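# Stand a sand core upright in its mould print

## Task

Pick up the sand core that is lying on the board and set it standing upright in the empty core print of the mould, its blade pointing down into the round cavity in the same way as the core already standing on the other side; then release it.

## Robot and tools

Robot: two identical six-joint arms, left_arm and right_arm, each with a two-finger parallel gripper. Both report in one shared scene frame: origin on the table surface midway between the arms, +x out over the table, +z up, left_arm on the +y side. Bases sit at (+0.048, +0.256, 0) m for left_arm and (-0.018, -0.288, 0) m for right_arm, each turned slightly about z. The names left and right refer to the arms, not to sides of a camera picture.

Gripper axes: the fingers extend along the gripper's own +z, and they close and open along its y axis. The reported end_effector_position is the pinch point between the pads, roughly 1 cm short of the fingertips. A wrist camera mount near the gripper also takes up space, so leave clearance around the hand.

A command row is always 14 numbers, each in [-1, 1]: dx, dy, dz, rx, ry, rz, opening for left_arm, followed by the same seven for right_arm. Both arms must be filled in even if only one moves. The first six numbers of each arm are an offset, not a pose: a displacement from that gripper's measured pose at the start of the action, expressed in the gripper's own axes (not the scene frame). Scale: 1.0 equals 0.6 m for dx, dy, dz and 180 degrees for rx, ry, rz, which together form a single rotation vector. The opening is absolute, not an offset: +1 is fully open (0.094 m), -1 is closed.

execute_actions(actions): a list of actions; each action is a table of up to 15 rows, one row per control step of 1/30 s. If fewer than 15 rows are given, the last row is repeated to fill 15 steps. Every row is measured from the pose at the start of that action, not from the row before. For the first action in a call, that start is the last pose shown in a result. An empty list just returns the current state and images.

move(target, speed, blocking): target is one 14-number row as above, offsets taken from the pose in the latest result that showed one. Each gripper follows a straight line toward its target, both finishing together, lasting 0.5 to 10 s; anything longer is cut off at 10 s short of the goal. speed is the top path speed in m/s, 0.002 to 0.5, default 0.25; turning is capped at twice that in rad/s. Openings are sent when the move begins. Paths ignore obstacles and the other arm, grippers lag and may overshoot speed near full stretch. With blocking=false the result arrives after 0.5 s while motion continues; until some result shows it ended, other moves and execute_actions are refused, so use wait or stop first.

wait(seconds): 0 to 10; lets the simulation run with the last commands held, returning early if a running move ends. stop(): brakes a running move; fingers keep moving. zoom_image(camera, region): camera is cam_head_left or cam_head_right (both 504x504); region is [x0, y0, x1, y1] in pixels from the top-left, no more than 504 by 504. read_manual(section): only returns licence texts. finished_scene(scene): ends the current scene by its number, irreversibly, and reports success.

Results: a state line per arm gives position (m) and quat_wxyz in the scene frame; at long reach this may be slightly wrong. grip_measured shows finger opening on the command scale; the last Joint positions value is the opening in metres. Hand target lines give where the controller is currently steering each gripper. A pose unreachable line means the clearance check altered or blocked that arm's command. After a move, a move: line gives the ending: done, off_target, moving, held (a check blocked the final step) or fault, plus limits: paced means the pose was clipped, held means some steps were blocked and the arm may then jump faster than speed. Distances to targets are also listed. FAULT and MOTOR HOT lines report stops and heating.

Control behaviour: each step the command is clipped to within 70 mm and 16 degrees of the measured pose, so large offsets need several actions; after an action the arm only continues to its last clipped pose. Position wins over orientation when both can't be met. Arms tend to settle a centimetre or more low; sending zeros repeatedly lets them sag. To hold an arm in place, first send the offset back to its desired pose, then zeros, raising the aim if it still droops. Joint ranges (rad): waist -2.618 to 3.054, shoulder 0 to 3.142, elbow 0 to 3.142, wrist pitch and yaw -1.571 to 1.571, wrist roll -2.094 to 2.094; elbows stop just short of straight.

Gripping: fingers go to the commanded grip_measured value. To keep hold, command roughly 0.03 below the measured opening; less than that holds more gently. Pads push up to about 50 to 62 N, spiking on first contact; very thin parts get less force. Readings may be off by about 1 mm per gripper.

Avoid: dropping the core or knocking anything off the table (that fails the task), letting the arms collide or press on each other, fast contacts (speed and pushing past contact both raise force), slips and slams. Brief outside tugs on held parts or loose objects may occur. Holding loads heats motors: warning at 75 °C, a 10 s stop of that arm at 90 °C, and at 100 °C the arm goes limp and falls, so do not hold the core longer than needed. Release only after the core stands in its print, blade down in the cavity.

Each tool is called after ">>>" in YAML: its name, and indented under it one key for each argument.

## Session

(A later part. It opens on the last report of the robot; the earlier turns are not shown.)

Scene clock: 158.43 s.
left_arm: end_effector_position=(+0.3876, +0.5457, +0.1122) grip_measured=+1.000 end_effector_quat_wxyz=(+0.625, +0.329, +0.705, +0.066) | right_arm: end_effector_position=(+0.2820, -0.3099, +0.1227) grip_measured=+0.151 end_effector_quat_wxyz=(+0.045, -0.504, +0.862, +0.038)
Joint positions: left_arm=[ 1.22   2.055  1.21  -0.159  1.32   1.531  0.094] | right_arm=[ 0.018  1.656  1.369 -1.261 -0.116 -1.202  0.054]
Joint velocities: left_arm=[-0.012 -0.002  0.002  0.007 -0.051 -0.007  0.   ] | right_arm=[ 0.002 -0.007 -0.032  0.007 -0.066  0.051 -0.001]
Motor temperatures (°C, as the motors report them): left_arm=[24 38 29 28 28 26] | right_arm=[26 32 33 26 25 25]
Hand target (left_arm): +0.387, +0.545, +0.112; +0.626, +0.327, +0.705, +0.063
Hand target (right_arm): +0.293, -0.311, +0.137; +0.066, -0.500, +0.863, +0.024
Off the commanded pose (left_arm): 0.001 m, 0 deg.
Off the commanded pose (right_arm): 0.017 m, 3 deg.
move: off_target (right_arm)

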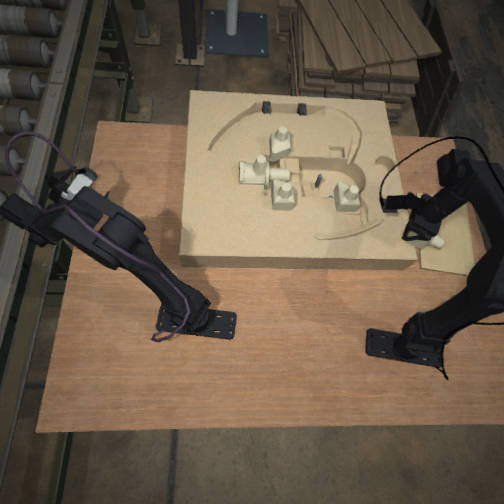

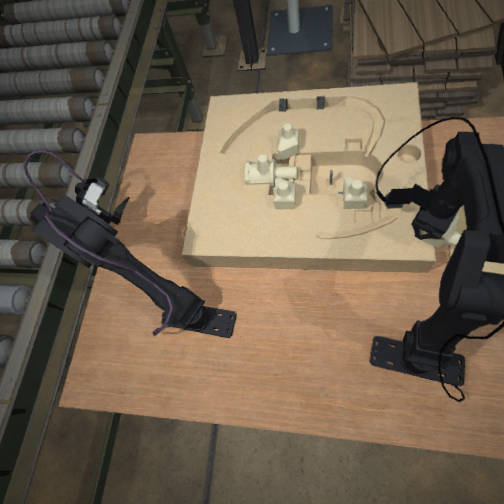

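>>> move:
  target: [0,0,0,0,0,0,1, -0.0614,-0.010,0.0316,0.010,-0.025,0.003,0.12]
  speed: 0.06

>>> zoom_image:
  camera: "cam_head_left"
  region: [330, 160, 490, 300]

>>> zoom_image:
  camera: "cam_head_right"
  region: [344, 160, 504, 300]

Scene clock: 163.33 s.
left_arm: end_effector_position=(+0.3878, +0.5464, +0.1122) grip_measured=+1.000 end_effector_quat_wxyz=(+0.625, +0.330, +0.704, +0.068) | right_arm: end_effector_position=(+0.3019, -0.2871, +0.1128) grip_measured=+0.151 end_effector_quat_wxyz=(+0.072, -0.496, +0.865, +0.034)
Joint positions: left_arm=[ 1.22   2.055  1.21  -0.154  1.318  1.531  0.094] | right_arm=[ 0.086  1.675  1.346 -1.161 -0.137 -1.113  0.054]
Joint velocities: left_arm=[-0.007 -0.007  0.012  0.022  0.037 -0.007  0.   ] | right_arm=[-0.002 -0.002  0.022  0.007 -0.037  0.051  0.001]
Motor temperatures (°C, as the motors report them): left_arm=[24 39 29 28 28 26] | right_arm=[26 32 33 26 25 25]
Hand target (left_arm): +0.388, +0.546, +0.112; +0.625, +0.329, +0.705, +0.066
Hand target (right_arm): +0.306, -0.278, +0.109; +0.087, -0.497, +0.862, +0.046
Off the commanded pose (left_arm): 0.001 m, 0 deg.
Off the commanded pose (right_arm): 0.010 m, 2 deg.
move: done

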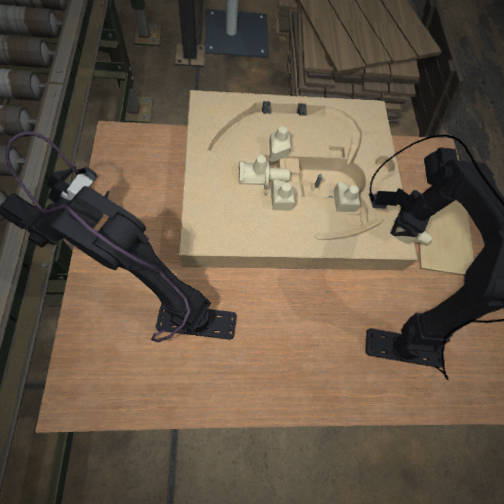

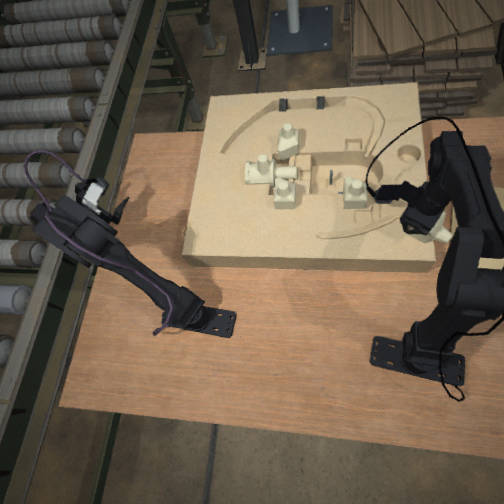

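Region (330, 160, 490, 300) of cam_head_left's 504x504 image, scaled by 3.150, with more detail than that image has; it fills the top 441 rows of this view, and the rest is white.

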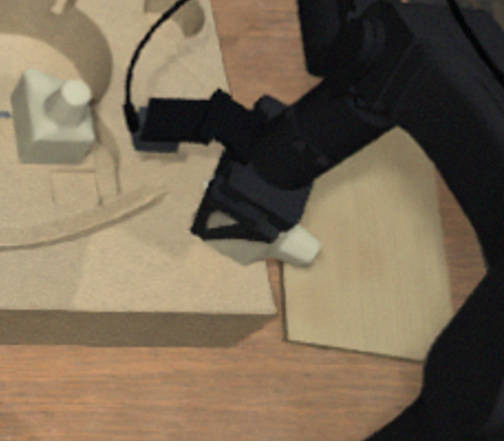

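Region (344, 160, 504, 300) of cam_head_right's 504x504 image, scaled by 3.150, with more detail than that image has; it fills the top 441 rows of this view, and the rest is white.

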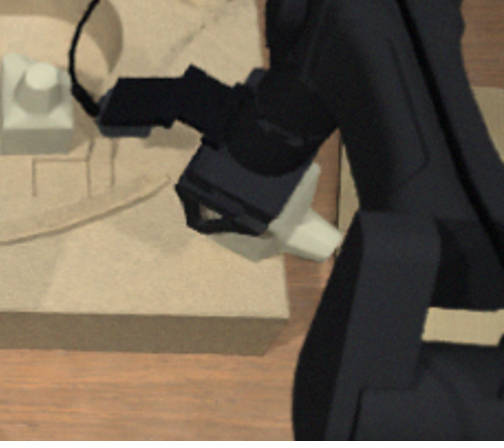

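>>> move:
  target: [0,0,0,0,0,0,1, -0.0092,0.0157,0.0318,0.0,-0.005,0.0,0.12]
  speed: 0.03

>>> zoom_image:
  camera: "cam_head_left"
  region: [330, 160, 490, 300]

>>> zoom_image:
  camera: "cam_head_right"
  region: [344, 160, 504, 300]

Scene clock: 168.23 s.
left_arm: end_effector_position=(+0.3880, +0.5471, +0.1122) grip_measured=+1.000 end_effector_quat_wxyz=(+0.624, +0.331, +0.704, +0.070) | right_arm: end_effector_position=(+0.3014, -0.2858, +0.1115) grip_measured=+0.150 end_effector_quat_wxyz=(+0.078, -0.496, +0.865, +0.017)
Joint positions: left_arm=[ 1.22   2.055  1.21  -0.149  1.316  1.531  0.094] | right_arm=[ 0.103  1.646  1.308 -1.121 -0.114 -1.095  0.054]
Joint velocities: left_arm=[-0.002 -0.022 -0.022 -0.022  0.051  0.022  0.   ] | right_arm=[-0.037 -0.002  0.002 -0.022  0.066  0.022  0.   ]
Motor temperatures (°C, as the motors report them): left_arm=[24 39 30 28 28 26] | right_arm=[26 32 32 26 25 25]
Hand target (left_arm): +0.388, +0.546, +0.112; +0.625, +0.330, +0.704, +0.068
Hand target (right_arm): +0.297, -0.275, +0.096; +0.078, -0.496, +0.864, +0.039
Off the commanded pose (left_arm): 0.001 m, 0 deg.
Off the commanded pose (right_arm): 0.020 m, 2 deg.
move: off_target (right_arm)

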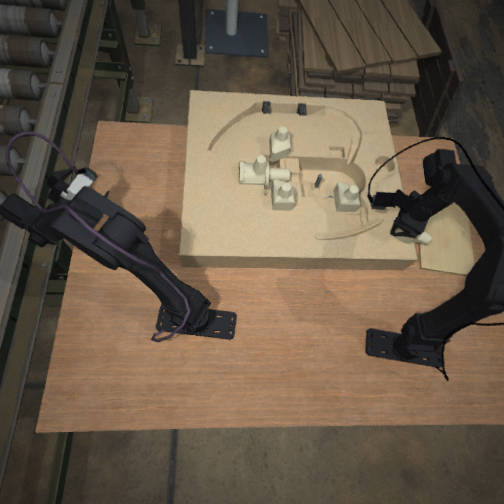

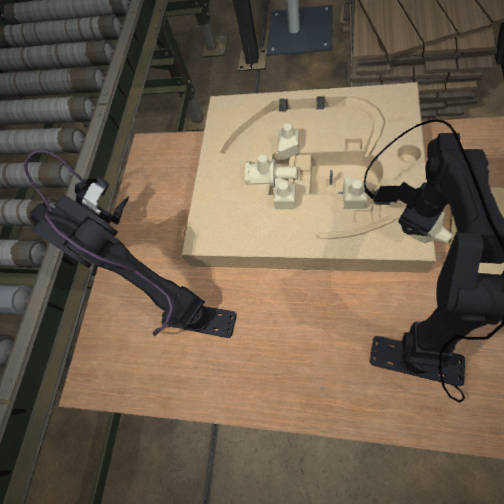

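Region (330, 160, 490, 300) of cam_head_left's 504x504 image, scaled by 3.150, with more detail than that image has; it fills the top 441 rows of this view, and the rest is white.

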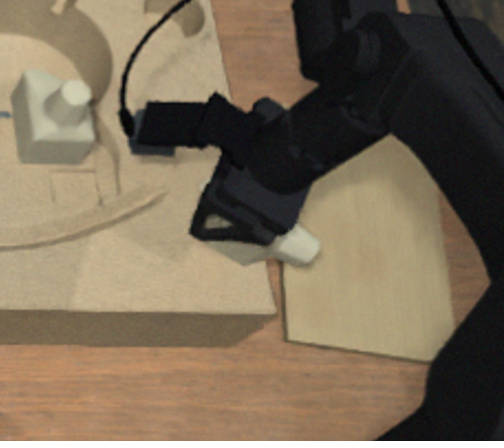

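Region (344, 160, 504, 300) of cam_head_right's 504x504 image, scaled by 3.150, with more detail than that image has; it fills the top 441 rows of this view, and the rest is white.

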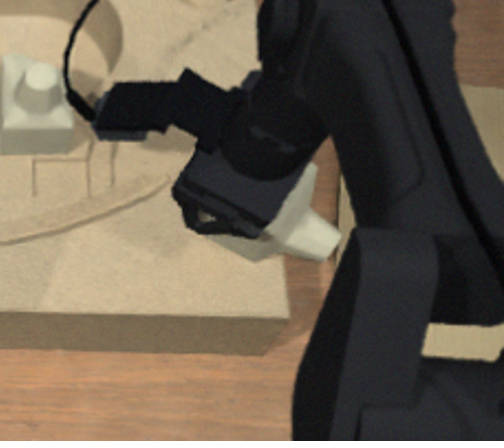

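>>> move:
  target: [0,0,0,0,0,0,1, -0.005,-0.0016,-0.036,-0.0156,-0.0054,0.0,0.12]
  speed: 0.04

Scene clock: 171.97 s.
left_arm: end_effector_position=(+0.3883, +0.5478, +0.1123) grip_measured=+1.000 end_effector_quat_wxyz=(+0.623, +0.333, +0.704, +0.073) | right_arm: end_effector_position=(+0.2962, -0.2872, +0.1202) grip_measured=+0.150 end_effector_quat_wxyz=(+0.059, -0.497, +0.865, +0.040)
Joint positions: left_arm=[ 1.22   2.055  1.21  -0.143  1.314  1.531  0.094] | right_arm=[ 0.087  1.678  1.381 -1.221 -0.133 -1.115  0.054]
Joint velocities: left_arm=[-0.012 -0.017 -0.007  0.066 -0.007  0.066  0.   ] | right_arm=[ 0.007  0.002 -0.017 -0.081 -0.037  0.066 -0.001]
Motor temperatures (°C, as the motors report them): left_arm=[24 39 30 28 28 26] | right_arm=[26 32 31 26 25 25]
Hand target (left_arm): +0.388, +0.547, +0.112; +0.624, +0.331, +0.704, +0.070
Hand target (right_arm): +0.301, -0.287, +0.133; +0.073, -0.497, +0.864, +0.042
Off the commanded pose (left_arm): 0.001 m, 0 deg.
Off the commanded pose (right_arm): 0.014 m, 2 deg.
move: off_target (right_arm)

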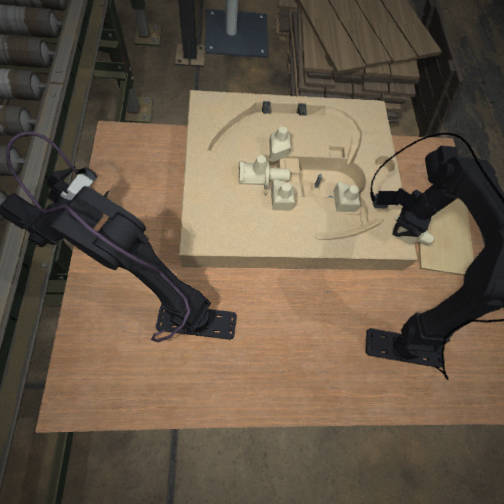

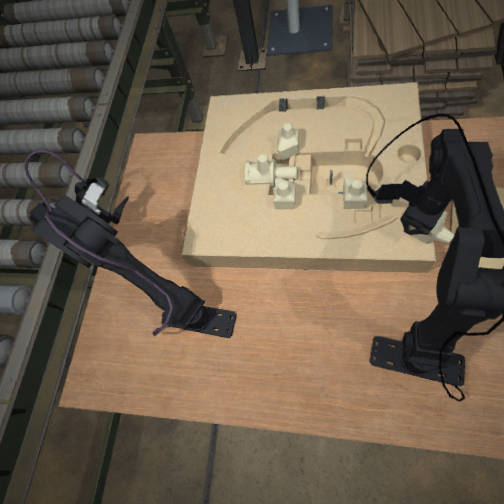

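>>> move:
  target: [0,0,0,0,0,0,1, -0.0385,0.0115,-0.0163,0.0034,-0.0083,0.0,0.12]
  speed: 0.04

>>> zoom_image:
  camera: "cam_head_left"
  region: [330, 160, 490, 300]

Scene clock: 174.83 s.
left_arm: end_effector_position=(+0.3885, +0.5485, +0.1123) grip_measured=+1.000 end_effector_quat_wxyz=(+0.623, +0.334, +0.704, +0.076) | right_arm: end_effector_position=(+0.2954, -0.2695, +0.1202) grip_measured=+0.150 end_effector_quat_wxyz=(+0.056, -0.497, +0.865, +0.044)
Joint positions: left_arm=[ 1.22   2.055  1.21  -0.138  1.312  1.531  0.094] | right_arm=[ 0.142  1.678  1.381 -1.222 -0.134 -1.061  0.054]
Joint velocities: left_arm=[ 0.002 -0.007 -0.002 -0.037  0.037 -0.022  0.   ] | right_arm=[ 0.007  0.007 -0.017 -0.022  0.037  0.007  0.001]
Motor temperatures (°C, as the motors report them): left_arm=[24 39 30 28 28 26] | right_arm=[26 32 32 26 25 25]
Hand target (left_arm): +0.388, +0.548, +0.112; +0.623, +0.333, +0.704, +0.073
Hand target (right_arm): +0.301, -0.265, +0.133; +0.074, -0.496, +0.864, +0.043
Off the commanded pose (left_arm): 0.001 m, 0 deg.
Off the commanded pose (right_arm): 0.015 m, 2 deg.
move: off_target (right_arm)

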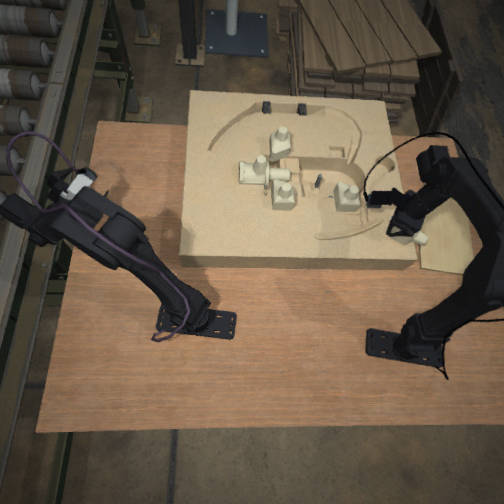

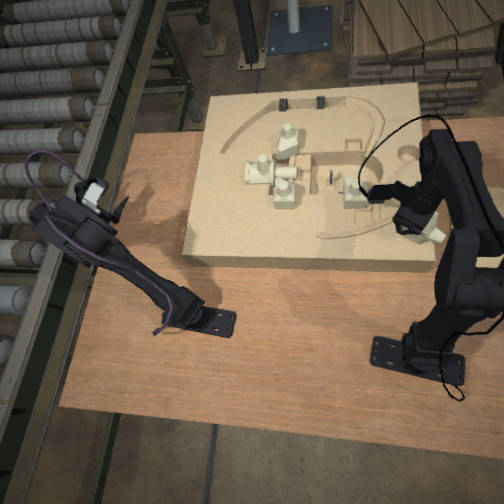

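Region (330, 160, 490, 300) of cam_head_left's 504x504 image, scaled by 3.150, with more detail than that image has; it fills the top 441 rows of this view, and the rest is white.

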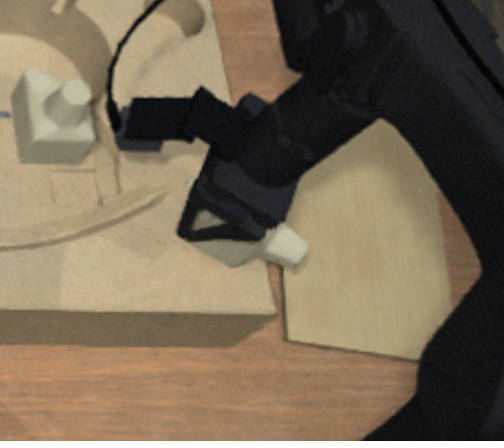

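>>> move:
  target: [0,0,0,0,0,0,1, 0.001,-0.003,0.0165,0.006,-0.010,0.0,0.12]
  speed: 0.015

Scene clock: 177.23 s.
left_arm: end_effector_position=(+0.3888, +0.5492, +0.1124) grip_measured=+1.000 end_effector_quat_wxyz=(+0.622, +0.335, +0.703, +0.078) | right_arm: end_effector_position=(+0.2943, -0.2695, +0.1119) grip_measured=+0.150 end_effector_quat_wxyz=(+0.058, -0.496, +0.865, +0.043)
Joint positions: left_arm=[ 1.22   2.055  1.21  -0.132  1.31   1.531  0.094] | right_arm=[ 0.142  1.672  1.341 -1.184 -0.134 -1.058  0.054]
Joint velocities: left_arm=[ 0.002 -0.022 -0.012 -0.007 -0.051 -0.037  0.   ] | right_arm=[ 0.002  0.002 -0.012  0.037 -0.007  0.051  0.   ]
Motor temperatures (°C, as the motors report them): left_arm=[24 39 30 28 28 26] | right_arm=[26 32 31 26 25 25]
Hand target (left_arm): +0.389, +0.548, +0.112; +0.623, +0.334, +0.703, +0.076
Hand target (right_arm): +0.297, -0.270, +0.110; +0.074, -0.496, +0.864, +0.044
Off the commanded pose (left_arm): 0.001 m, 0 deg.
Off the commanded pose (right_arm): 0.003 m, 2 deg.
move: done

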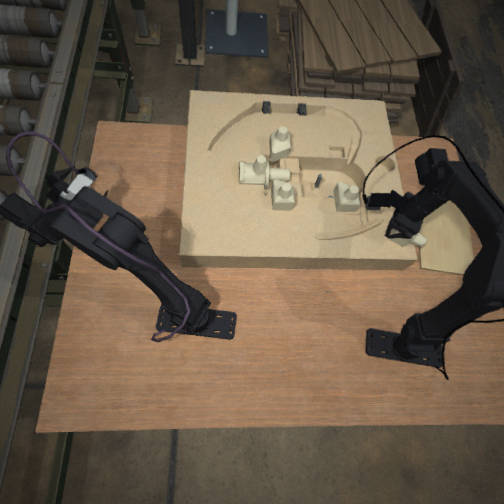

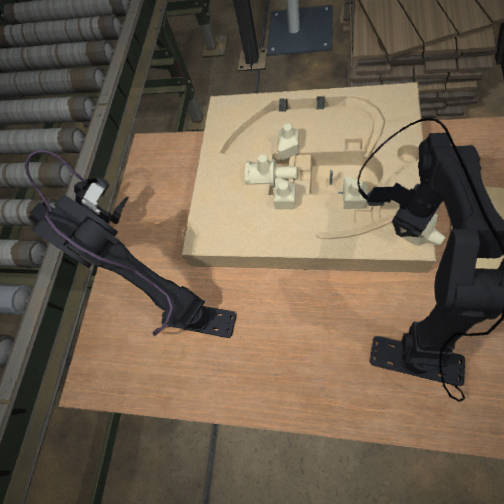

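Now release and retreat upward.

>>> execute_actions:
  actions:
    - [[0,0,0,0,0,0,1, 0,0,0,0,0,0,0.15],[0,0,0,0,0,0,1, 0,0,0,0,0,0,0.17],[0,0,0,0,0,0,1, 0,0,0,0,0,0,0.19],[0,0,0,0,0,0,1, 0,0,0,0,0,0,0.22],[0,0,0,0,0,0,1, 0,0,0,0,0,0,0.26],[0,0,0,0,0,0,1, 0,0,0,0,0,0,0.32],[0,0,0,0,0,0,1, 0,0,0,0,0,0,0.4],[0,0,0,0,0,0,1, 0,0,0,0,0,0,0.5],[0,0,0,0,0,0,1, 0,0,0,0,0,0,0.65],[0,0,0,0,0,0,1, 0,0,0,0,0,0,0.8],[0,0,0,0,0,0,1, 0,0,0,0,0,0,1]]

>>> move:
  target: [0,0,0,0,0,0,1, 0.06,0,-0.17,0,0,0.3,1]
  speed: 0.01
  blocking: false

>>> stop:

Scene clock: 181.00 s.
left_arm: end_effector_position=(+0.3890, +0.5499, +0.1125) grip_measured=+1.000 end_effector_quat_wxyz=(+0.622, +0.337, +0.703, +0.081) | right_arm: end_effector_position=(+0.2943, -0.2697, +0.1120) grip_measured=+1.000 end_effector_quat_wxyz=(+0.058, -0.496, +0.865, +0.043)
Joint positions: left_arm=[ 1.22   2.055  1.21  -0.127  1.308  1.531  0.094] | right_arm=[ 0.142  1.672  1.341 -1.184 -0.133 -1.058  0.094]
Joint velocities: left_arm=[-0.012 -0.012  0.007  0.051  0.037  0.037  0.   ] | right_arm=[ 0.002  0.012  0.007  0.022 -0.037 -0.007  0.   ]
Motor temperatures (°C, as the motors report them): left_arm=[24 39 30 28 28 26] | right_arm=[26 32 31 26 25 25]
Hand target (left_arm): +0.389, +0.549, +0.112; +0.622, +0.335, +0.703, +0.078
Hand target (right_arm): +0.294, -0.269, +0.112; +0.059, -0.496, +0.865, +0.043
Off the commanded pose (left_arm): 0.001 m, 0 deg.
Off the commanded pose (right_arm): 0.000 m, 0 deg.

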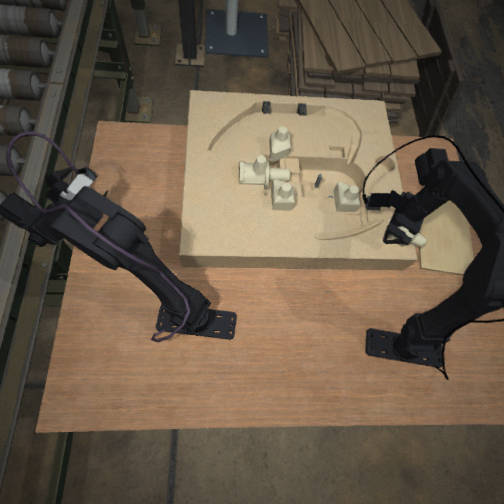

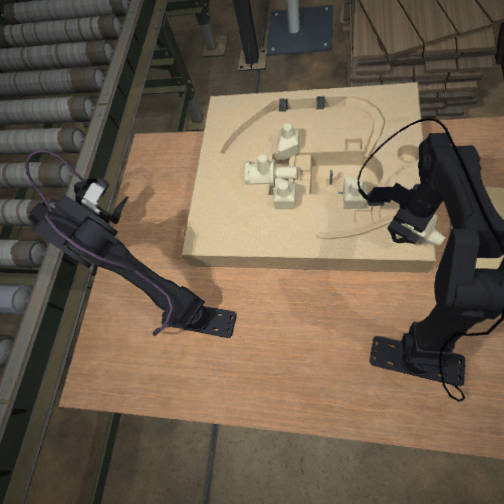

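Scene clock: 181.50 s.
left_arm: end_effector_position=(+0.3893, +0.5505, +0.1126) grip_measured=+1.000 end_effector_quat_wxyz=(+0.621, +0.338, +0.702, +0.083) | right_arm: end_effector_position=(+0.2943, -0.2699, +0.1120) grip_measured=+1.000 end_effector_quat_wxyz=(+0.058, -0.496, +0.865, +0.042)
Joint positions: left_arm=[ 1.22   2.055  1.21  -0.121  1.307  1.531  0.094] | right_arm=[ 0.142  1.672  1.341 -1.184 -0.132 -1.058  0.094]
Joint velocities: left_arm=[-0.007 -0.012  0.002 -0.037  0.037 -0.022  0.   ] | right_arm=[ 0.012  0.017  0.017 -0.007 -0.037  0.051  0.   ]
Motor temperatures (°C, as the motors report them): left_arm=[24 39 30 28 28 26] | right_arm=[26 32 31 26 25 25]
Hand target (left_arm): +0.389, +0.550, +0.113; +0.622, +0.337, +0.703, +0.081
Hand target (right_arm): +0.294, -0.270, +0.113; +0.058, -0.492, +0.868, +0.043
Off the commanded pose (left_arm): 0.001 m, 0 deg.
Off the commanded pose (right_arm): 0.108 m, 54 deg.
move: running

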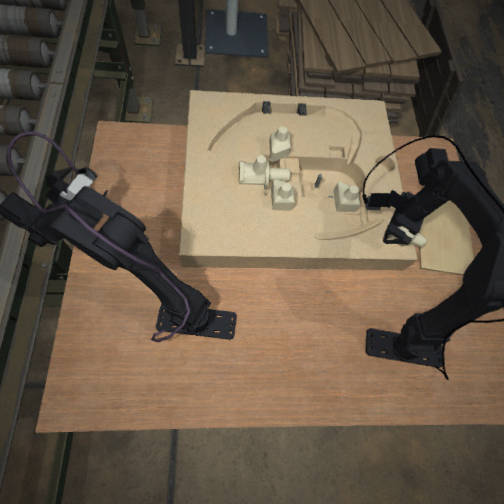

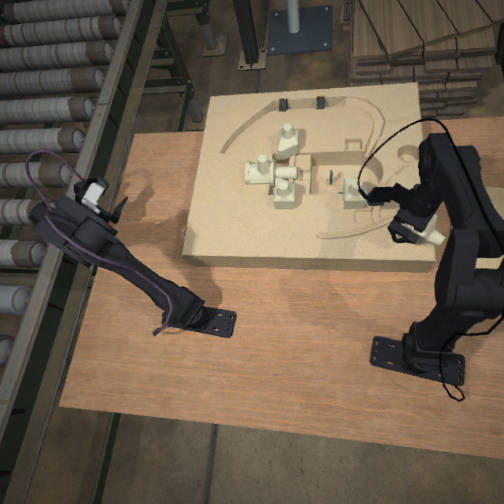

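Scene clock: 181.73 s.
left_arm: end_effector_position=(+0.3893, +0.5506, +0.1126) grip_measured=+1.000 end_effector_quat_wxyz=(+0.621, +0.338, +0.702, +0.083) | right_arm: end_effector_position=(+0.2943, -0.2699, +0.1120) grip_measured=+1.000 end_effector_quat_wxyz=(+0.058, -0.496, +0.866, +0.042)
Joint positions: left_arm=[ 1.22   2.055  1.21  -0.121  1.306  1.531  0.094] | right_arm=[ 0.142  1.672  1.341 -1.184 -0.132 -1.057  0.094]
Joint velocities: left_arm=[-0.017 -0.017  0.007 -0.007 -0.022  0.007  0.   ] | right_arm=[-0.017 -0.017  0.012 -0.022 -0.007  0.066  0.   ]
Motor temperatures (°C, as the motors report them): left_arm=[24 39 30 28 28 26] | right_arm=[26 32 31 26 25 25]
Hand target (left_arm): +0.389, +0.550, +0.112; +0.622, +0.337, +0.703, +0.081
Hand target (right_arm): +0.294, -0.270, +0.113; +0.058, -0.492, +0.868, +0.043
Off the commanded pose (left_arm): 0.001 m, 0 deg.
Off the commanded pose (right_arm): 0.108 m, 54 deg.
earlier move: stopped

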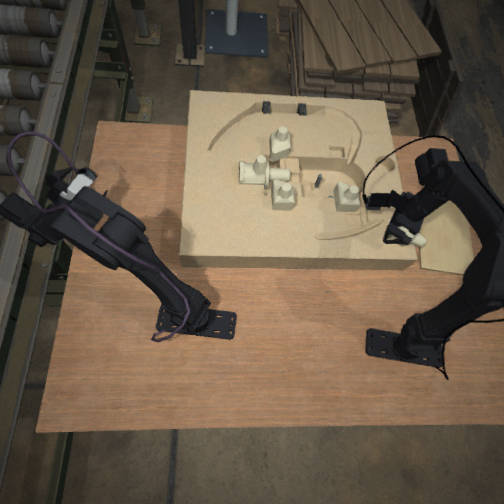

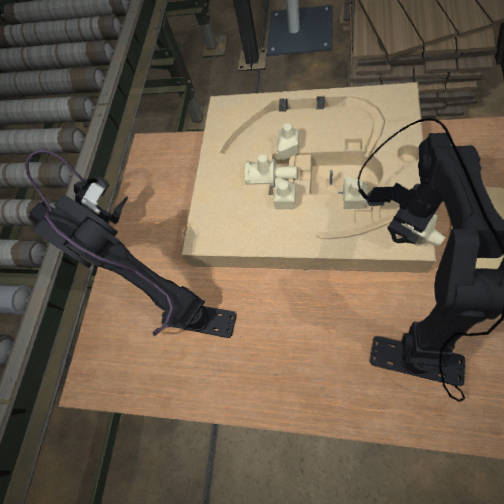

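>>> move:
  target: [0,0,0,0,0,0,1, 0.05,0,-0.16,0,0,0,1]
  speed: 0.15

Scene clock: 183.83 s.
left_arm: end_effector_position=(+0.3895, +0.5512, +0.1128) grip_measured=+1.000 end_effector_quat_wxyz=(+0.620, +0.340, +0.702, +0.086) | right_arm: end_effector_position=(+0.2745, -0.3085, +0.1933) grip_measured=+1.000 end_effector_quat_wxyz=(+0.050, -0.494, +0.867, +0.044)
Joint positions: left_arm=[ 1.22   2.055  1.21  -0.115  1.305  1.531  0.094] | right_arm=[ 0.01   1.649  1.643 -1.54  -0.131 -1.187  0.094]
Joint velocities: left_arm=[ 0.017 -0.007  0.002  0.022  0.051  0.007  0.   ] | right_arm=[-0.012  0.022  0.017  0.051  0.007 -0.066  0.   ]
Motor temperatures (°C, as the motors report them): left_arm=[24 39 30 28 28 26] | right_arm=[26 32 31 26 25 25]
Hand target (left_arm): +0.389, +0.551, +0.113; +0.621, +0.338, +0.702, +0.083
Hand target (right_arm): +0.274, -0.309, +0.202; +0.056, -0.496, +0.866, +0.040
Off the commanded pose (left_arm): 0.001 m, 0 deg.
Off the commanded pose (right_arm): 0.009 m, 1 deg.
joint sent to its limit (right arm) — the command would take joint 4 (wrist pitch) past its lower limit, so that joint was sent only as far as its limit.
move: done

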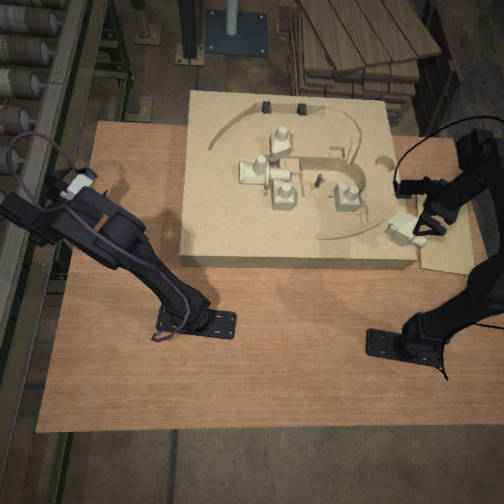

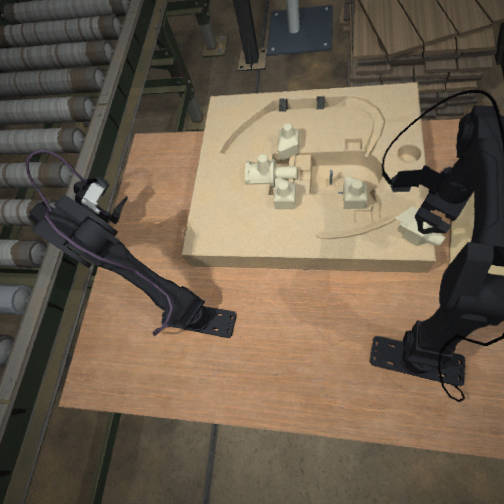

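>>> zoom_image:
  camera: "cam_head_left"
  region: [360, 190, 460, 270]

>>> zoom_image:
  camera: "cam_head_right"
  region: [380, 190, 480, 270]

Region (360, 190, 460, 270) of cam_head_left's 504x504 image, scaled by 5.040, with more detail than that image has; it fills the top 403 rows of this view, and the rest is white.

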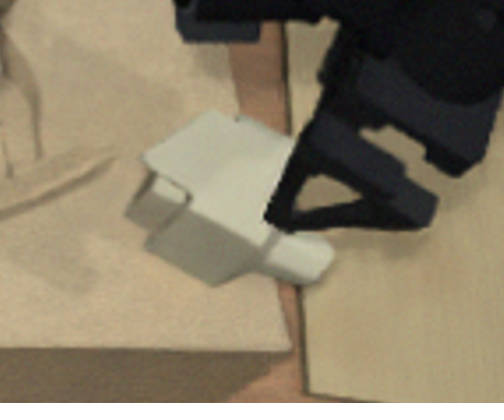

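Region (380, 190, 480, 270) of cam_head_right's 504x504 image, scaled by 5.040, with more detail than that image has; it fills the top 403 rows of this view, and the rest is white.

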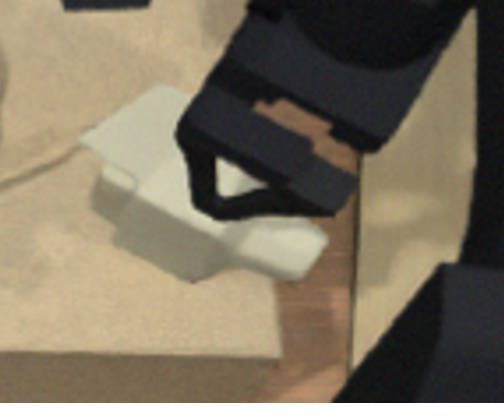

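>>> move:
  target: [0,0,0,0,0,0,1, 0.0923,-0.0082,-0.0242,-0.0785,-0.0785,0.4955,1]
  speed: 0.4

Scene clock: 198.13 s.
left_arm: end_effector_position=(+0.3898, +0.5519, +0.1129) grip_measured=+1.000 end_effector_quat_wxyz=(+0.620, +0.341, +0.701, +0.088) | right_arm: end_effector_position=(+0.2547, -0.3663, +0.1965) grip_measured=+1.000 end_effector_quat_wxyz=(+0.044, +0.254, +0.945, +0.199)
Joint positions: left_arm=[ 1.22   2.055  1.21  -0.109  1.303  1.531  0.094] | right_arm=[-0.374  1.619  1.569 -1.547 -0.41  -0.018  0.094]
Joint velocities: left_arm=[ 0.007 -0.012 -0.007  0.007 -0.037 -0.051  0.   ] | right_arm=[-0.002  0.002  0.002 -0.037  0.037 -0.022  0.   ]
Motor temperatures (°C, as the motors report them): left_arm=[24 40 30 28 28 26] | right_arm=[26 32 32 26 25 25]
Hand target (left_arm): +0.390, +0.551, +0.113; +0.620, +0.339, +0.702, +0.086
Hand target (right_arm): +0.249, -0.361, +0.199; +0.043, +0.260, +0.942, +0.209
Off the commanded pose (left_arm): 0.001 m, 0 deg.
Off the commanded pose (right_arm): 0.009 m, 2 deg.
move: done

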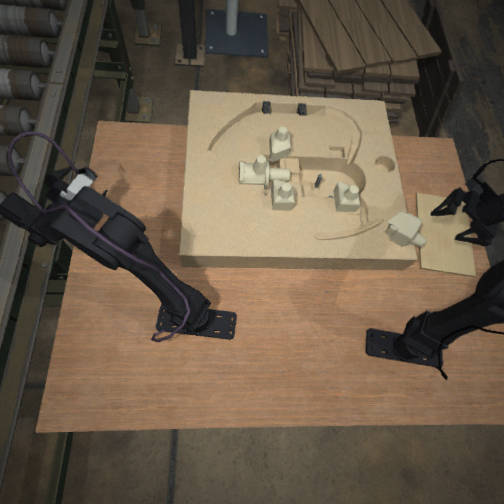

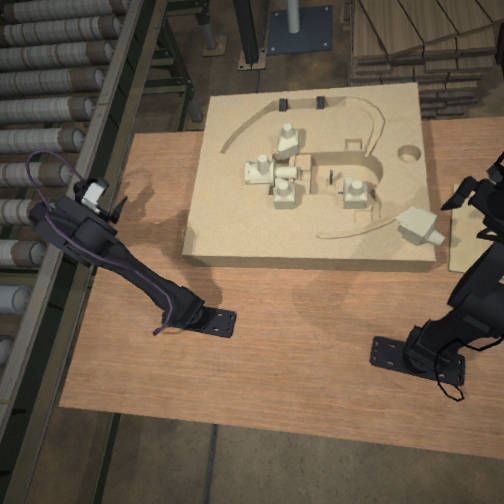

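>>> move:
  target: [0,0,0,0,0,0,1, 0.0239,-0.0032,0.0235,-0.0983,0.0888,0.4924,1]
  speed: 0.4

>>> zoom_image:
  camera: "cam_head_left"
  region: [344, 160, 504, 300]

Scene clock: 206.87 s.
left_arm: end_effector_position=(+0.3901, +0.5527, +0.1130) grip_measured=+1.000 end_effector_quat_wxyz=(+0.619, +0.342, +0.701, +0.091) | right_arm: end_effector_position=(+0.2429, -0.3563, +0.1803) grip_measured=+1.000 end_effector_quat_wxyz=(-0.197, +0.801, +0.467, +0.318)
Joint positions: left_arm=[ 1.22   2.055  1.21  -0.103  1.301  1.531  0.094] | right_arm=[-0.561  1.619  1.358 -1.53  -0.741  1.276  0.094]
Joint velocities: left_arm=[-0.002 -0.017  0.002 -0.037  0.007 -0.051  0.   ] | right_arm=[ 0.002 -0.002  0.012  0.037  0.007  0.037  0.   ]
Motor temperatures (°C, as the motors report them): left_arm=[24 40 30 29 28 26] | right_arm=[26 33 30 25 25 25]
Hand target (left_arm): +0.390, +0.552, +0.113; +0.620, +0.341, +0.701, +0.088
Hand target (right_arm): +0.243, -0.355, +0.182; -0.192, +0.802, +0.461, +0.328
Off the commanded pose (left_arm): 0.001 m, 0 deg.
Off the commanded pose (right_arm): 0.003 m, 2 deg.
move: done

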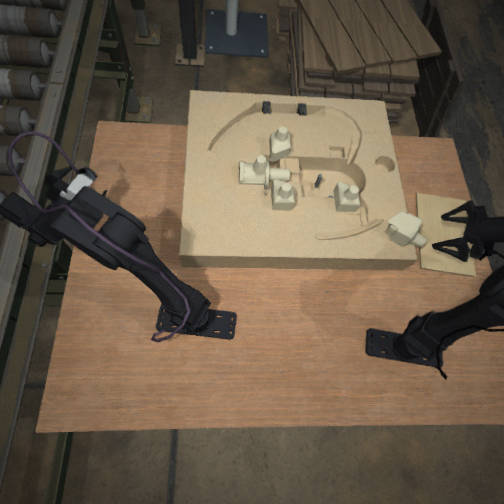

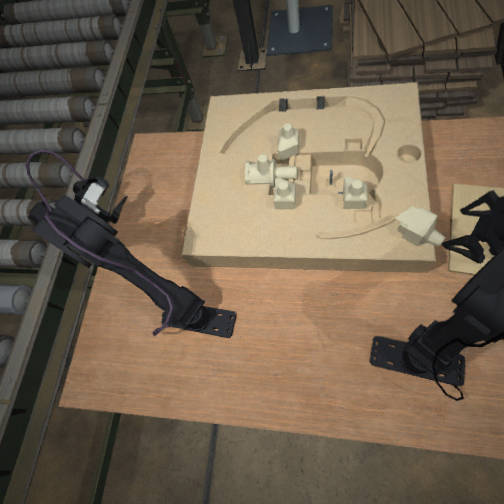

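Region (344, 160, 504, 300) of cam_head_left's 504x504 image, scaled by 3.150, with more detail than that image has; it fills the top 441 rows of this view, and the rest is white.

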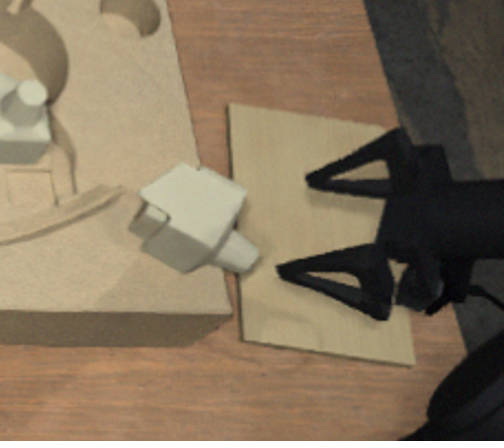

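>>> move:
  target: [0,0,0,0,0,0,1, 0.0062,0.004,0.1065,-0.009,0.006,0.0007,1]
  speed: 0.1

>>> zoom_image:
  camera: "cam_head_left"
  region: [364, 180, 484, 285]

>>> zoom_image:
  camera: "cam_head_right"
  region: [384, 180, 504, 285]

Scene clock: 211.70 s.
left_arm: end_effector_position=(+0.3903, +0.5534, +0.1133) grip_measured=+1.000 end_effector_quat_wxyz=(+0.619, +0.344, +0.700, +0.094) | right_arm: end_effector_position=(+0.2687, -0.3200, +0.1366) grip_measured=+1.000 end_effector_quat_wxyz=(-0.190, +0.804, +0.459, +0.326)
Joint positions: left_arm=[ 1.22   2.055  1.21  -0.097  1.299  1.531  0.094] | right_arm=[-0.399  1.569  1.136 -1.175 -0.774  1.525  0.094]
Joint velocities: left_arm=[-0.022 -0.007 -0.002 -0.051  0.037  0.066  0.   ] | right_arm=[-0.022 -0.017 -0.002 -0.007  0.022  0.037  0.   ]
Motor temperatures (°C, as the motors report them): left_arm=[24 40 30 29 28 26] | right_arm=[26 33 30 25 26 25]
Hand target (left_arm): +0.390, +0.553, +0.113; +0.619, +0.342, +0.701, +0.091
Hand target (right_arm): +0.268, -0.315, +0.139; -0.190, +0.800, +0.459, +0.335
Off the commanded pose (left_arm): 0.001 m, 0 deg.
Off the commanded pose (right_arm): 0.004 m, 1 deg.
move: done

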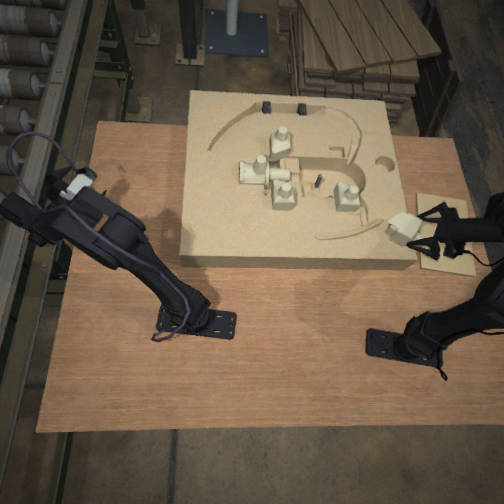

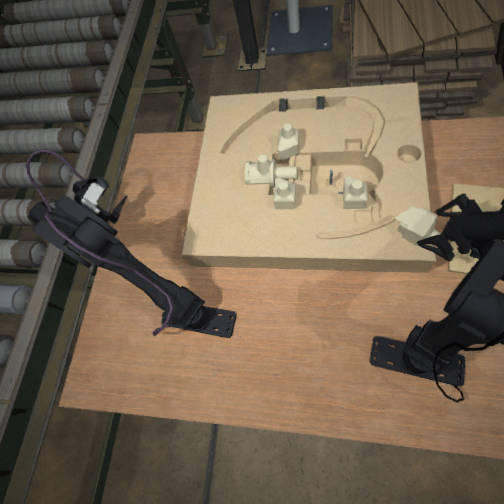

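Region (364, 180, 484, 285) of cam_head_left's 504x504 image, scaled by 4.200, with more detail than that image has; it fills the top 441 rows of this view, and the rest is white.

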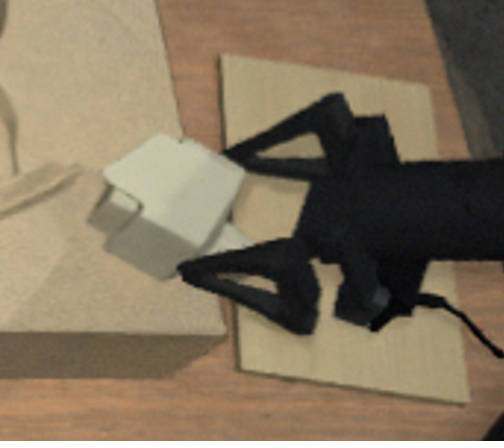

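Region (384, 180, 504, 285) of cam_head_right's 504x504 image, scaled by 4.200, with more detail than that image has; it fills the top 441 rows of this view, and the rest is white.

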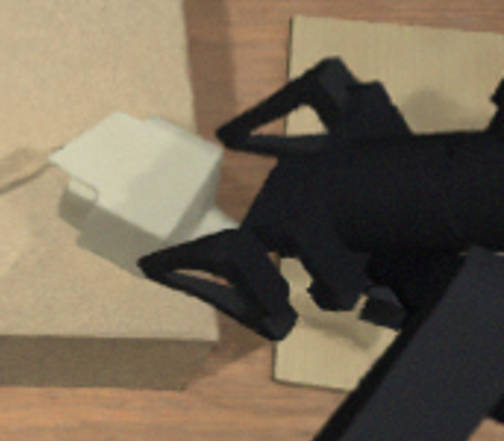

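>>> move:
  target: [0,0,0,0,0,0,1, -0.006,-0.0067,0.047,0,0.004,0,1]
  speed: 0.05

>>> zoom_image:
  camera: "cam_head_left"
  region: [364, 180, 484, 285]

>>> zoom_image:
  camera: "cam_head_right"
  region: [384, 180, 504, 285]

Scene clock: 217.67 s.
left_arm: end_effector_position=(+0.3906, +0.5541, +0.1135) grip_measured=+1.000 end_effector_quat_wxyz=(+0.618, +0.345, +0.699, +0.097) | right_arm: end_effector_position=(+0.2745, -0.3072, +0.1147) grip_measured=+1.000 end_effector_quat_wxyz=(-0.190, +0.804, +0.459, +0.326)
Joint positions: left_arm=[ 1.22   2.055  1.21  -0.09   1.298  1.531  0.094] | right_arm=[-0.346  1.569  1.047 -1.034 -0.774  1.602  0.094]
Joint velocities: left_arm=[-0.022  0.002 -0.012 -0.007  0.022 -0.022  0.   ] | right_arm=[-0.007 -0.012 -0.002 -0.037  0.007  0.022  0.   ]
Motor temperatures (°C, as the motors report them): left_arm=[24 41 30 29 28 26] | right_arm=[26 33 30 25 26 25]
Hand target (left_arm): +0.390, +0.553, +0.113; +0.619, +0.344, +0.700, +0.094
Hand target (right_arm): +0.274, -0.303, +0.115; -0.194, +0.802, +0.458, +0.332
Off the commanded pose (left_arm): 0.001 m, 0 deg.
Off the commanded pose (right_arm): 0.004 m, 1 deg.
move: done

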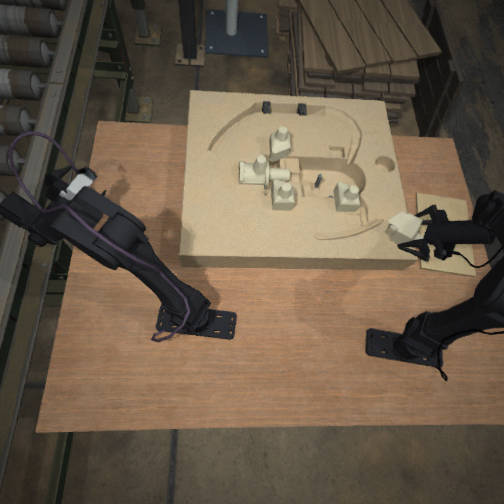

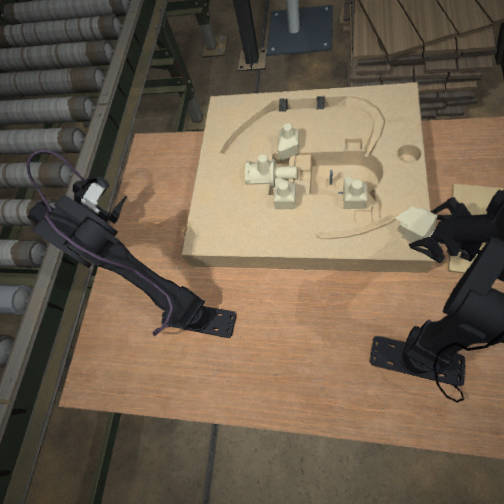

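Region (364, 180, 484, 285) of cam_head_left's 504x504 image, scaled by 4.200, with more detail than that image has; it fills the top 441 rows of this view, and the rest is white.

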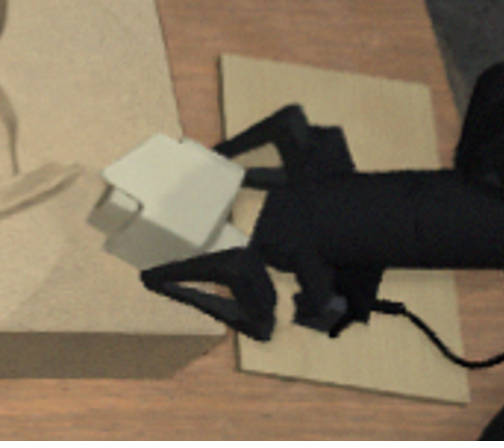

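Region (384, 180, 504, 285) of cam_head_right's 504x504 image, scaled by 4.200, with more detail than that image has; it fills the top 441 rows of this view, and the rest is white.

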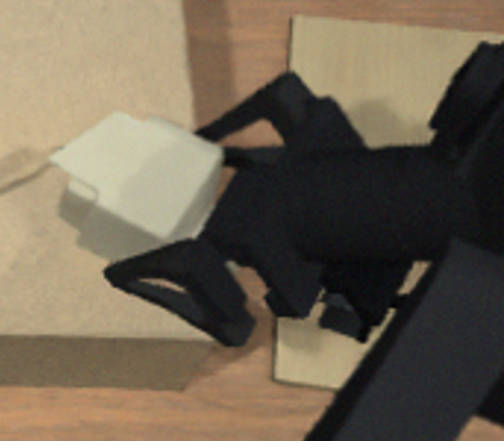

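>>> execute_actions:
  actions:
    - [[0,0,0,0,0,0,1, 0.003,-0.004,0.004,0,0,0,0.9],[0,0,0,0,0,0,1, 0.003,-0.004,0.007,0,0,0,0.8],[0,0,0,0,0,0,1, 0.003,-0.004,0.01,0,0,0,0.72],[0,0,0,0,0,0,1, 0.003,-0.004,0.012,0,0,0,0.65],[0,0,0,0,0,0,1, 0.003,-0.004,0.012,0,0,0,0.58],[0,0,0,0,0,0,1, 0.003,-0.004,0.012,0,0,0,0.52],[0,0,0,0,0,0,1, 0.003,-0.004,0.012,0,0,0,0.47],[0,0,0,0,0,0,1, 0.003,-0.004,0.012,0,0,0,0.43],[0,0,0,0,0,0,1, 0.003,-0.004,0.012,0,0,0,0.40],[0,0,0,0,0,0,1, 0.003,-0.004,0.012,0,0,0,0.37],[0,0,0,0,0,0,1, 0.003,-0.004,0.012,0,0,0,0.35],[0,0,0,0,0,0,1, 0.003,-0.004,0.012,0,0,0,0.33],[0,0,0,0,0,0,1, 0.003,-0.004,0.012,0,0,0,0.31],[0,0,0,0,0,0,1, 0.003,-0.004,0.012,0,0,0,0.29],[0,0,0,0,0,0,1, 0.003,-0.004,0.012,0,0,0,0.27]]
    - [[0,0,0,0,0,0,1, 0,0,0,0,0,0,0.26],[0,0,0,0,0,0,1, 0,0,0,0,0,0,0.25],[0,0,0,0,0,0,1, 0,0,0,0,0,0,0.24],[0,0,0,0,0,0,1, 0,0,0,0,0,0,0.23],[0,0,0,0,0,0,1, 0,0,0,0,0,0,0.22],[0,0,0,0,0,0,1, 0,0,0,0,0,0,0.21],[0,0,0,0,0,0,1, 0,0,0,0,0,0,0.20],[0,0,0,0,0,0,1, 0,0,0,0,0,0,0.19],[0,0,0,0,0,0,1, 0,0,0,0,0,0,0.18],[0,0,0,0,0,0,1, 0,0,0,0,0,0,0.17],[0,0,0,0,0,0,1, 0,0,0,0,0,0,0.16],[0,0,0,0,0,0,1, 0,0,0,0,0,0,0.15],[0,0,0,0,0,0,1, 0,0,0,0,0,0,0.14],[0,0,0,0,0,0,1, 0,0,0,0,0,0,0.13],[0,0,0,0,0,0,1, 0,0,0,0,0,0,0.12]]

>>> zoom_image:
  camera: "cam_head_left"
  region: [364, 180, 484, 285]

Scene clock: 222.17 s.
left_arm: end_effector_position=(+0.3911, +0.5554, +0.1139) grip_measured=+1.000 end_effector_quat_wxyz=(+0.617, +0.348, +0.698, +0.102) | right_arm: end_effector_position=(+0.2758, -0.3025, +0.1124) grip_measured=+0.183 end_effector_quat_wxyz=(-0.194, +0.805, +0.457, +0.324)
Joint positions: left_arm=[ 1.22   2.055  1.21  -0.078  1.295  1.531  0.094] | right_arm=[-0.328  1.569  1.038 -1.015 -0.773  1.627  0.056]
Joint velocities: left_arm=[-0.007  0.002 -0.027 -0.022  0.095 -0.11   0.   ] | right_arm=[-0.007 -0.027  0.007  0.037  0.066 -0.066  0.   ]
Motor temperatures (°C, as the motors report them): left_arm=[24 41 30 29 28 26] | right_arm=[26 33 30 25 26 25]
Hand target (left_arm): +0.391, +0.555, +0.114; +0.618, +0.347, +0.699, +0.099
Hand target (right_arm): +0.276, -0.303, +0.112; -0.193, +0.805, +0.458, +0.324
Off the commanded pose (left_arm): 0.001 m, 0 deg.
Off the commanded pose (right_arm): 0.000 m, 0 deg.

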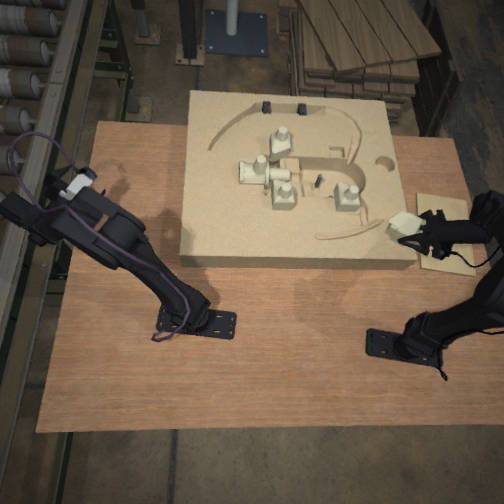

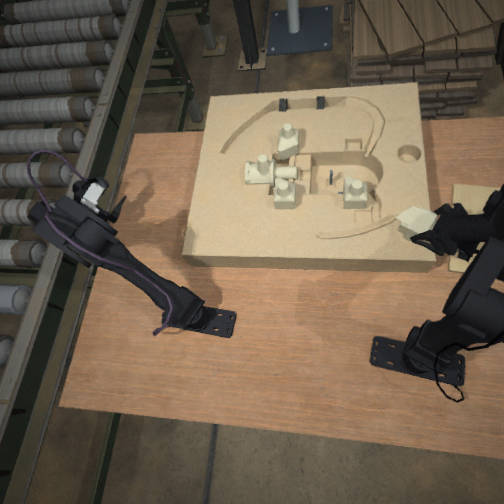

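Region (364, 180, 484, 285) of cam_head_left's 504x504 image, scaled by 4.200, with more detail than that image has; it fills the top 441 rows of this view, and the rest is white.

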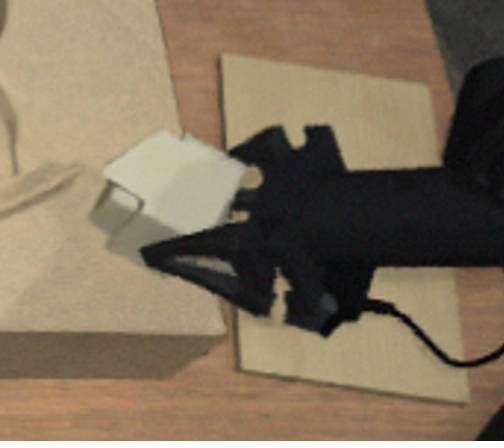

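>>> move:
  target: [0,0,0,0,0,0,1, 0.0816,-0.002,-0.0833,0,0,0,0.15]
  speed: 0.08

Scene clock: 226.03 s.
left_arm: end_effector_position=(+0.3914, +0.5562, +0.1142) grip_measured=+1.000 end_effector_quat_wxyz=(+0.617, +0.350, +0.697, +0.105) | right_arm: end_effector_position=(+0.2707, -0.3065, +0.1592) grip_measured=+0.183 end_effector_quat_wxyz=(-0.199, +0.816, +0.455, +0.295)
Joint positions: left_arm=[ 1.22   2.055  1.21  -0.072  1.293  1.531  0.094] | right_arm=[-0.328  1.555  1.235 -1.27  -0.728  1.627  0.056]
Joint velocities: left_arm=[0.012 0.002 0.002 0.022 0.022 0.007 0.   ] | right_arm=[ 0.007 -0.007  0.002 -0.022 -0.022 -0.007  0.001]
Motor temperatures (°C, as the motors report them): left_arm=[24 41 30 29 28 26] | right_arm=[26 32 30 25 26 25]
Hand target (left_arm): +0.391, +0.555, +0.114; +0.617, +0.348, +0.698, +0.102
Hand target (right_arm): +0.275, -0.303, +0.182; -0.193, +0.805, +0.458, +0.324
Off the commanded pose (left_arm): 0.001 m, 0 deg.
Off the commanded pose (right_arm): 0.024 m, 4 deg.
move: off_target (right_arm)

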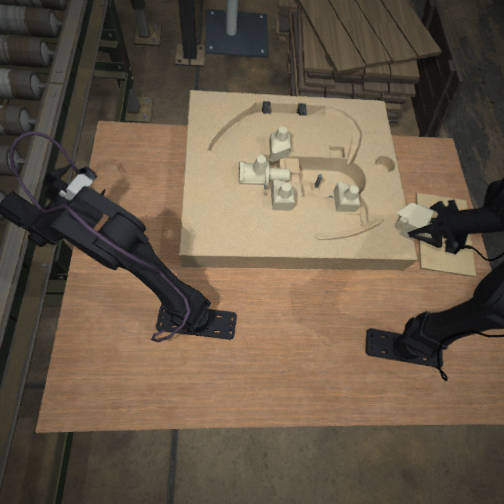

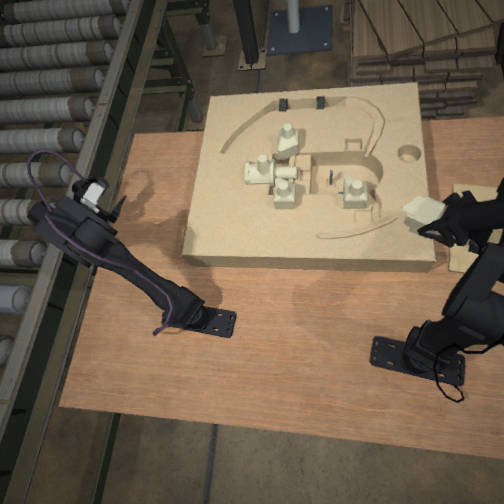

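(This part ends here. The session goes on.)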